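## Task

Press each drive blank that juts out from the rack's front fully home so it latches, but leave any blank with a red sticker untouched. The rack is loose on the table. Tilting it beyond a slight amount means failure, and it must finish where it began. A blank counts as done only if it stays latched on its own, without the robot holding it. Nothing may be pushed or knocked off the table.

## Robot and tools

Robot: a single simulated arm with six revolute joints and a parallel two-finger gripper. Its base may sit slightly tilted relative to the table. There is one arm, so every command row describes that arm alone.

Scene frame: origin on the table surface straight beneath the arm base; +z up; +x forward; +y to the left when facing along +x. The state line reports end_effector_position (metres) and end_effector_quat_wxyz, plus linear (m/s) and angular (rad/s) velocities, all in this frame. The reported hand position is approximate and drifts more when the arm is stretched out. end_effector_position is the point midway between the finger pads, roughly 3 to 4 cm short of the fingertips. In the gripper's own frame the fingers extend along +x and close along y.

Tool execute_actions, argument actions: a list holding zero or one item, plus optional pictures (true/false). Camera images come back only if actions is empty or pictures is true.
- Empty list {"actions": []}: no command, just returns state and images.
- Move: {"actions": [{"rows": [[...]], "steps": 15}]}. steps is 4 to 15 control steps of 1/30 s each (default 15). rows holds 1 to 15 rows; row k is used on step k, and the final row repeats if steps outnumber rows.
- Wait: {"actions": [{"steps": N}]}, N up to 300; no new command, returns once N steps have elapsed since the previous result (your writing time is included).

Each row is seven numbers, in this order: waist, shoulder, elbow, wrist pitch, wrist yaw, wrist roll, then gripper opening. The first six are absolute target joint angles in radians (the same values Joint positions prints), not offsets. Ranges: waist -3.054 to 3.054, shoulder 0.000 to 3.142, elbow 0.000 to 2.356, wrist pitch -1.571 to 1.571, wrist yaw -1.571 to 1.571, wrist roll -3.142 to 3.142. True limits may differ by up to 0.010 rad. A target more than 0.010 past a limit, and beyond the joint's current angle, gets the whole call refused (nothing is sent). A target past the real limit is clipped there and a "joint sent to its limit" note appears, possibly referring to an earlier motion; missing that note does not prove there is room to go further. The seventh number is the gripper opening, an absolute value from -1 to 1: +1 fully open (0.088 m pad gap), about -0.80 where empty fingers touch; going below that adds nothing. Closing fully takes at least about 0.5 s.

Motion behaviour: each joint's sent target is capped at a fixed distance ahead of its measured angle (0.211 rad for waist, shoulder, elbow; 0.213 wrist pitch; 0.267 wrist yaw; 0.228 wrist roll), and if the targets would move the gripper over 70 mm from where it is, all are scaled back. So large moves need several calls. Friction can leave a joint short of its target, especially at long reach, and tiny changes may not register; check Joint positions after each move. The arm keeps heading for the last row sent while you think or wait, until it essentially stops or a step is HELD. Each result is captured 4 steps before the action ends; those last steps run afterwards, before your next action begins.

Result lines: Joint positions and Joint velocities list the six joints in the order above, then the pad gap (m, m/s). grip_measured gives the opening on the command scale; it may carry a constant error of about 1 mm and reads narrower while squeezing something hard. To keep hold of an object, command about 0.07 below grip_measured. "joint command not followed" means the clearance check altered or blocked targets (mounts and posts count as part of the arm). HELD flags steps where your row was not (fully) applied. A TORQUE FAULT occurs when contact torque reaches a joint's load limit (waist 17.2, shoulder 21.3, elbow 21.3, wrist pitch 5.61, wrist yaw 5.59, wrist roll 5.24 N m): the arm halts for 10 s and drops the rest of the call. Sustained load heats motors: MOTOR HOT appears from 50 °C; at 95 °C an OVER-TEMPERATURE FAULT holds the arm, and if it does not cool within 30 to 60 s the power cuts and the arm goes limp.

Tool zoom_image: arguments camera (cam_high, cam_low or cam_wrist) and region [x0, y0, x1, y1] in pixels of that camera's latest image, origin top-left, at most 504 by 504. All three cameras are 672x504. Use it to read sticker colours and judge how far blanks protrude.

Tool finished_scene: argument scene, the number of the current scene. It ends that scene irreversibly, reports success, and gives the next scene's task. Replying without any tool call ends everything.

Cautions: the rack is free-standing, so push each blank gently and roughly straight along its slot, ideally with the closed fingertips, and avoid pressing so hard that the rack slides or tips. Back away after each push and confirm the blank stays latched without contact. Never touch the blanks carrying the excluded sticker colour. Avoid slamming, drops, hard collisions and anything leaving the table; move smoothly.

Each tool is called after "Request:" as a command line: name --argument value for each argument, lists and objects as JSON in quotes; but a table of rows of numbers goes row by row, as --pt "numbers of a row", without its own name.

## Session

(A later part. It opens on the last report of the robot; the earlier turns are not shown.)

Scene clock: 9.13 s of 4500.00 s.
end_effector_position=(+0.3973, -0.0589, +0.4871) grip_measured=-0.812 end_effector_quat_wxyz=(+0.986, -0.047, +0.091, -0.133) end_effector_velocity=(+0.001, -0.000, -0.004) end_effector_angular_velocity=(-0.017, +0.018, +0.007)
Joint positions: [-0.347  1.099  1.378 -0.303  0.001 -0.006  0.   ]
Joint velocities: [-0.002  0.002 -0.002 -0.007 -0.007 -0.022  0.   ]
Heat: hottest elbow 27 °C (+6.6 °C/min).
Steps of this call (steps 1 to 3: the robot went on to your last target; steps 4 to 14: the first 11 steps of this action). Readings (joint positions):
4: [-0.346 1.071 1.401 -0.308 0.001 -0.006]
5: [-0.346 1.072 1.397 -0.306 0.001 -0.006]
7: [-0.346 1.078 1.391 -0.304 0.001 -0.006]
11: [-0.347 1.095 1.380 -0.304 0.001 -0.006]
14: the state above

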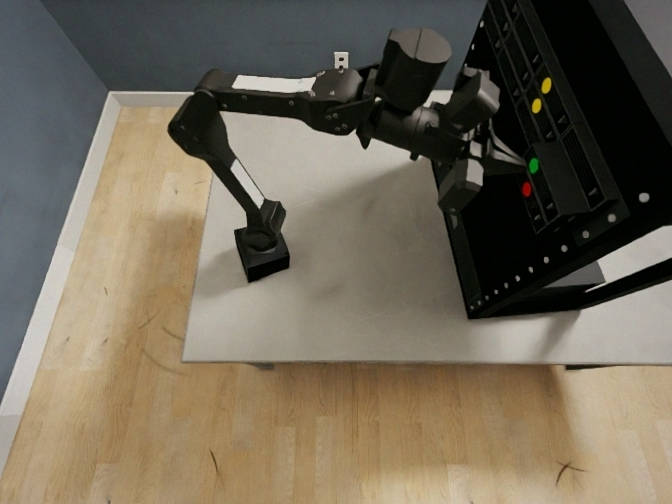

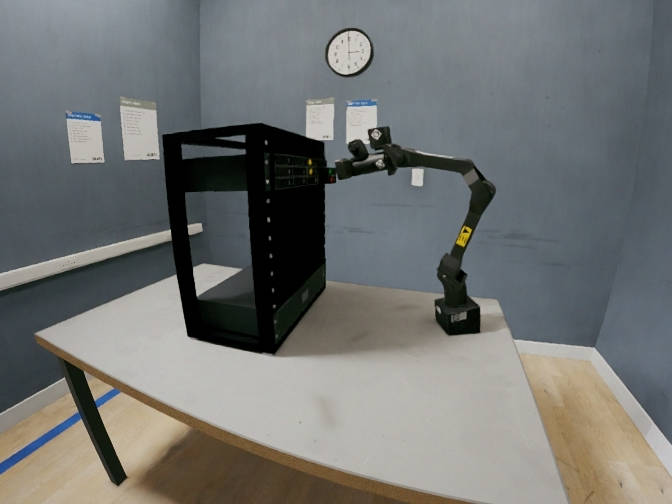

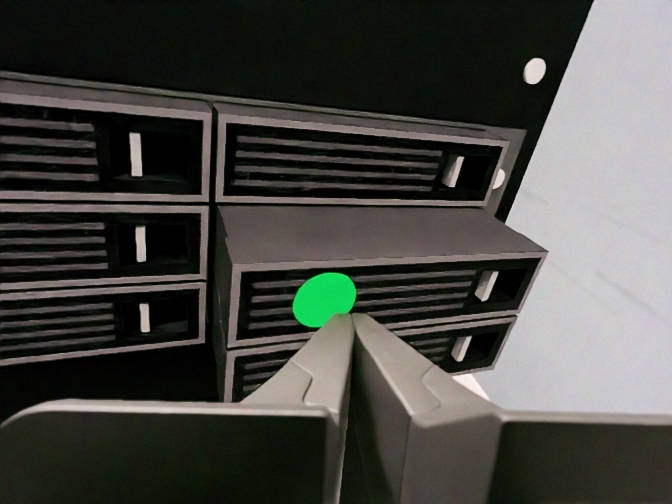

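Request:
execute_actions --actions '[{"rows":[[-0.35,1.115,1.4,-0.295,0,0,-1],[-0.35,1.13,1.412,-0.29,0,0,-1],[-0.35,1.145,1.423,-0.286,0,0,-1],[-0.35,1.16,1.434,-0.282,0,0,-1],[-0.345,1.175,1.445,-0.278,0,0,-1],[-0.34,1.19,1.456,-0.274,0,0,-1],[-0.335,1.205,1.467,-0.27,0,0,-1],[-0.33,1.22,1.478,-0.266,0,0,-1],[-0.325,1.235,1.49,-0.262,0,0,-1]]}]'

Request:
execute_actions --actions '[{"steps":10}]' --pictures true

Scene clock: 9.67 s of 4500.00 s.
end_effector_position=(+0.4231, -0.0618, +0.4901) grip_measured=-0.812 end_effector_quat_wxyz=(+0.987, -0.047, +0.088, -0.128) end_effector_velocity=(+0.078, +0.008, +0.001) end_effector_angular_velocity=(-0.002, -0.023, +0.081)
Joint positions: [-0.337  1.192  1.451 -0.277  0.001 -0.006  0.   ]
Joint velocities: [ 0.071  0.256  0.178  0.11  -0.007 -0.007  0.   ]
Heat: hottest elbow 28 °C (+12.4 °C/min).
Steps of this call (steps 1 to 4: the last 4 steps of your previous action; step 5: the robot went on to your last target; steps 6 to 16: the first 11 steps of this action). Readings (joint positions):
6: [-0.347 1.100 1.378 -0.301 0.001 -0.006]
7: [-0.347 1.103 1.378 -0.300 0.001 -0.006]
9: [-0.347 1.116 1.389 -0.294 0.001 -0.006]
13: [-0.344 1.163 1.427 -0.285 0.001 -0.006]
16: the state above

Scene clock: 10.00 s of 4500.00 s.
end_effector_position=(+0.4297, -0.0613, +0.4900) grip_measured=-0.812 end_effector_quat_wxyz=(+0.987, -0.047, +0.088, -0.126) end_effector_velocity=(+0.000, +0.002, -0.003) end_effector_angular_velocity=(-0.001, +0.019, +0.009)
Joint positions: [-0.331  1.215  1.469 -0.272  0.001 -0.006  0.   ]
Joint velocities: [ 0.002  0.002  0.007 -0.022 -0.007 -0.007  0.   ]
Heat: hottest elbow 28 °C (+12.0 °C/min).
Kept back: nothing.
Steps of this call (steps 1 to 4: the last 4 steps of your previous action; steps 5 to 10: the robot went on to your last target). Readings (joint positions):
1: [-0.335 1.199 1.456 -0.274 0.001 -0.006]
2: [-0.334 1.204 1.460 -0.274 0.001 -0.006]
4: [-0.333 1.209 1.464 -0.274 0.001 -0.006]
8: [-0.332 1.214 1.468 -0.272 0.001 -0.006]
10: the state above

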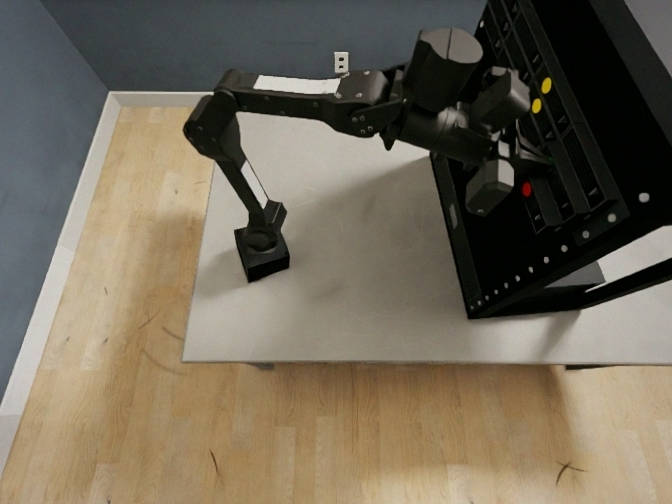

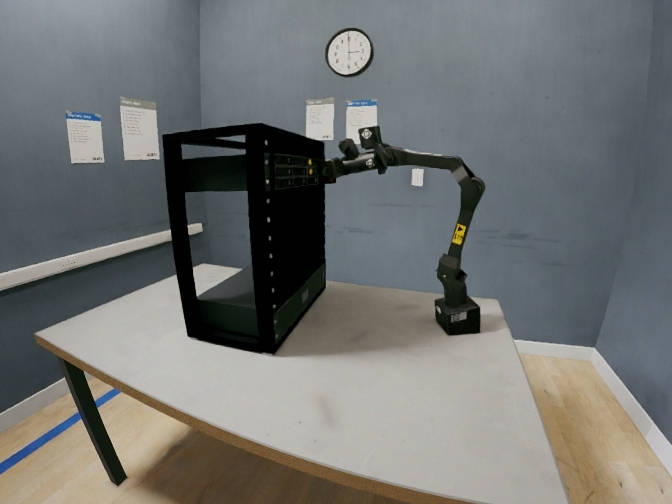

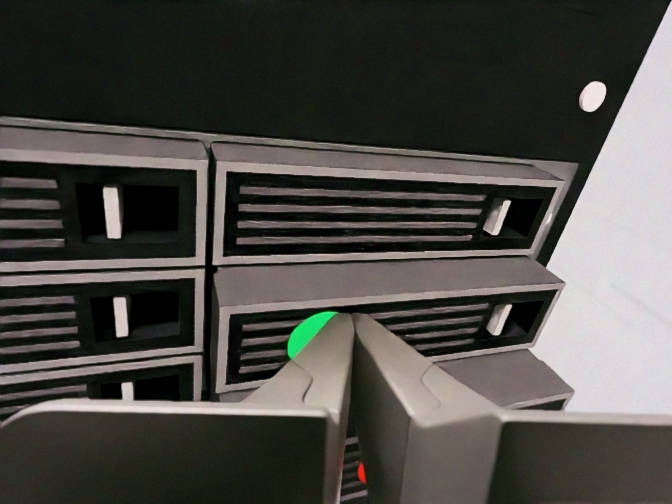

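About 2cm left.

Request:
execute_actions --actions '[{"rows":[[-0.32,1.25,1.502,-0.258,0,0,-1],[-0.316,1.262,1.512,-0.255,0,0,-1],[-0.312,1.274,1.522,-0.252,0,0,-1],[-0.308,1.286,1.532,-0.25,0,0,-1],[-0.304,1.298,1.542,-0.248,0,0,-1],[-0.30,1.31,1.552,-0.245,0,0,-1]]}]'

Request:
execute_actions --actions '[{"steps":8}]' --pictures true

Scene clock: 10.50 s of 4500.00 s.
end_effector_position=(+0.4467, -0.0602, +0.4911) grip_measured=-0.812 end_effector_quat_wxyz=(+0.988, -0.047, +0.087, -0.121) end_effector_velocity=(+0.005, -0.002, -0.006) end_effector_angular_velocity=(-0.002, +0.028, -0.006)
Joint positions: [-0.316  1.275  1.522 -0.263  0.007 -0.006  0.   ]
Joint velocities: [ 0.002  0.022  0.017 -0.022  0.007 -0.007  0.   ]
Heat: hottest elbow 28 °C (+11.4 °C/min).
Steps of this call (steps 1 to 4: the robot went on to your last target; steps 5 to 15: the first 11 steps of this action). Readings (joint positions):
5: [-0.331 1.218 1.471 -0.272 0.001 -0.006]
6: [-0.330 1.222 1.475 -0.272 0.001 -0.006]
8: [-0.326 1.237 1.487 -0.267 0.001 -0.006]
12: [-0.317 1.272 1.516 -0.260 0.004 -0.006]
15: the state above

Scene clock: 10.77 s of 4500.00 s.
end_effector_position=(+0.4470, -0.0603, +0.4910) grip_measured=-0.812 end_effector_quat_wxyz=(+0.988, -0.047, +0.088, -0.121) end_effector_velocity=(-0.002, +0.001, -0.000) end_effector_angular_velocity=(+0.011, +0.010, +0.002)
Joint positions: [-0.316  1.276  1.523 -0.265  0.008 -0.006  0.   ]
Joint velocities: [-0.002 -0.002  0.007 -0.022 -0.007  0.007  0.   ]
Heat: hottest elbow 28 °C (+11.1 °C/min).
Kept back: nothing.
Steps of this call (steps 1 to 4: the last 4 steps of your previous action; steps 5 to 8: the robot went on to your last target). Readings (joint positions):
1: [-0.316 1.275 1.522 -0.264 0.007 -0.006]
2: [-0.316 1.276 1.522 -0.264 0.007 -0.006]
4: [-0.316 1.276 1.523 -0.264 0.007 -0.006]
8: the state above

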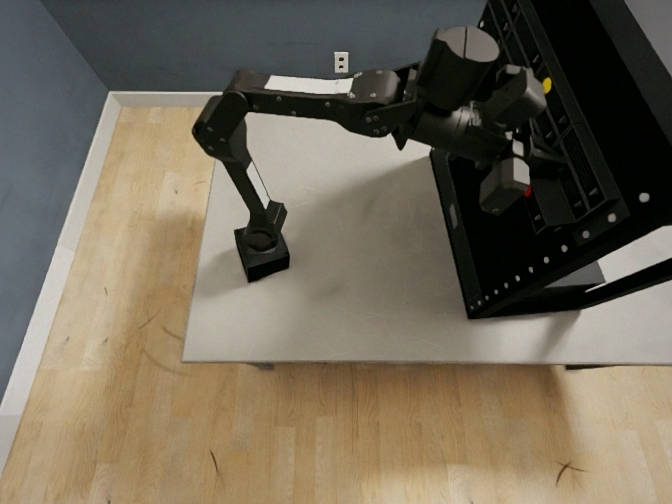

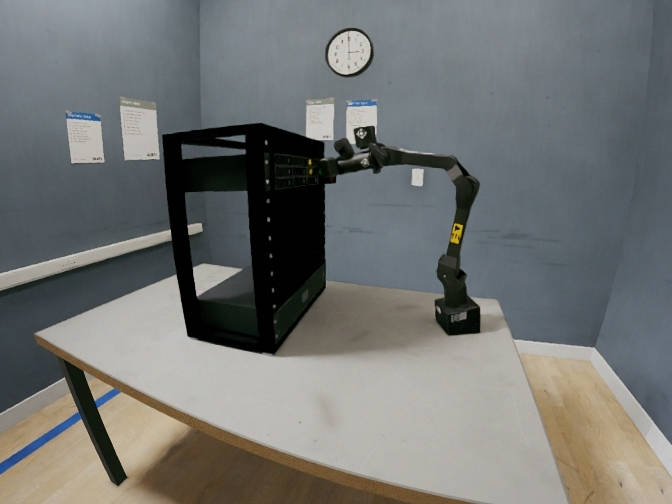

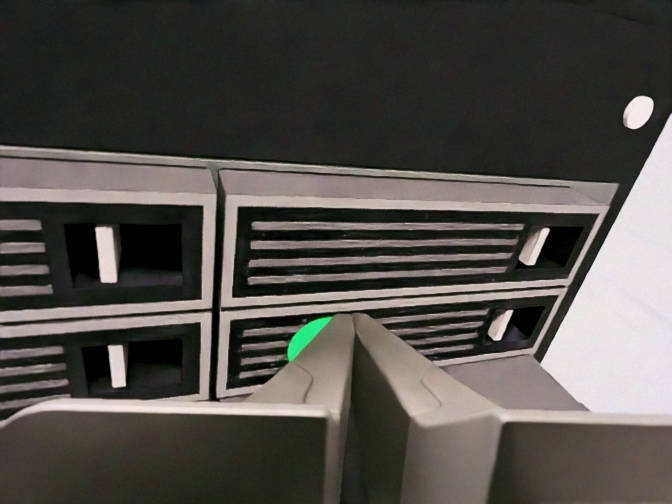

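Request:
execute_actions --actions '[{"rows":[[-0.295,1.325,1.563,-0.24,0,0,-1]],"steps":10}]'

Request:
execute_actions --actions '[{"rows":[[-0.31,1.24,1.49,-0.27,0,0,-1],[-0.31,1.2,1.46,-0.27,0,0,-1],[-0.3,1.15,1.42,-0.29,0,0,-1],[-0.28,1.0,1.32,-0.32,0,0,-1]]}]' --pictures true

Scene clock: 11.10 s of 4500.00 s.
end_effector_position=(+0.4481, -0.0605, +0.4903) grip_measured=-0.812 end_effector_quat_wxyz=(+0.987, -0.046, +0.090, -0.122) end_effector_velocity=(+0.001, +0.002, -0.002) end_effector_angular_velocity=(-0.018, +0.013, +0.012)
Joint positions: [-0.314  1.281  1.528 -0.269  0.011 -0.006  0.   ]
Joint velocities: [ 0.002  0.002  0.002 -0.007 -0.007 -0.022  0.   ]
Heat: hottest elbow 28 °C (+10.8 °C/min).
Steps of this call (steps 1 to 4: the robot went on to your last target; steps 5 to 10: the first 6 steps of this action). Readings (joint positions):
5: [-0.315 1.279 1.525 -0.266 0.009 -0.006]
6: [-0.315 1.280 1.527 -0.267 0.010 -0.006]
8: [-0.314 1.281 1.528 -0.269 0.011 -0.006]
10: the state above

Scene clock: 11.60 s of 4500.00 s.
end_effector_position=(+0.3792, -0.0328, +0.5039) grip_measured=-0.812 end_effector_quat_wxyz=(+0.991, -0.048, +0.064, -0.103) end_effector_velocity=(-0.108, +0.032, +0.063) end_effector_angular_velocity=(-0.043, -0.186, +0.035)
Joint positions: [-0.285  1.021  1.361 -0.308  0.005 -0.006  0.   ]
Joint velocities: [ 0.007 -0.369 -0.11  -0.066 -0.007 -0.007  0.   ]
Heat: hottest elbow 28 °C (+10.3 °C/min).
Steps of this call (steps 1 to 4: the last 4 steps of your previous action; steps 5 to 15: the first 11 steps of this action). Readings (joint positions):
5: [-0.314 1.275 1.528 -0.270 0.012 -0.006]
6: [-0.314 1.267 1.520 -0.265 0.012 -0.006]
8: [-0.308 1.226 1.476 -0.263 0.009 -0.006]
12: [-0.288 1.079 1.375 -0.306 0.005 -0.006]
15: the state above

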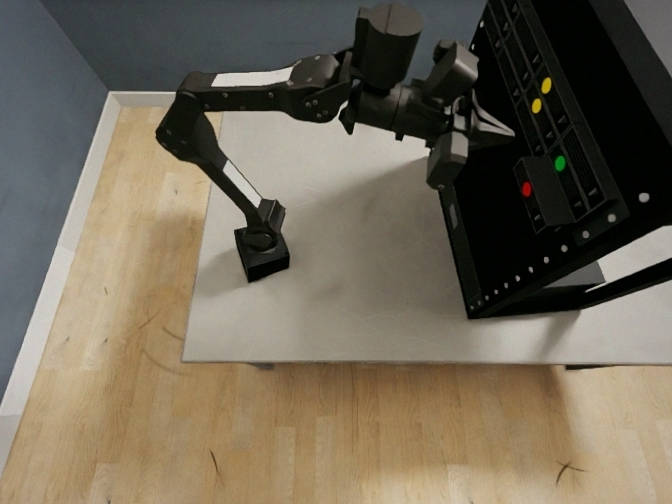

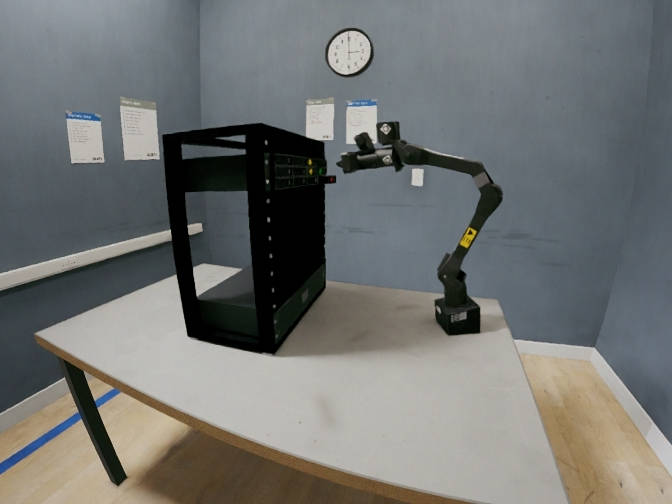

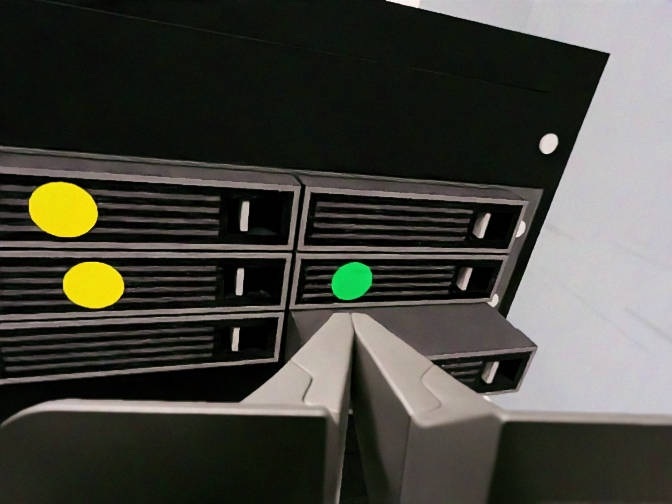

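Request:
finished_scene --scene 2

The scene is finished: the task was done.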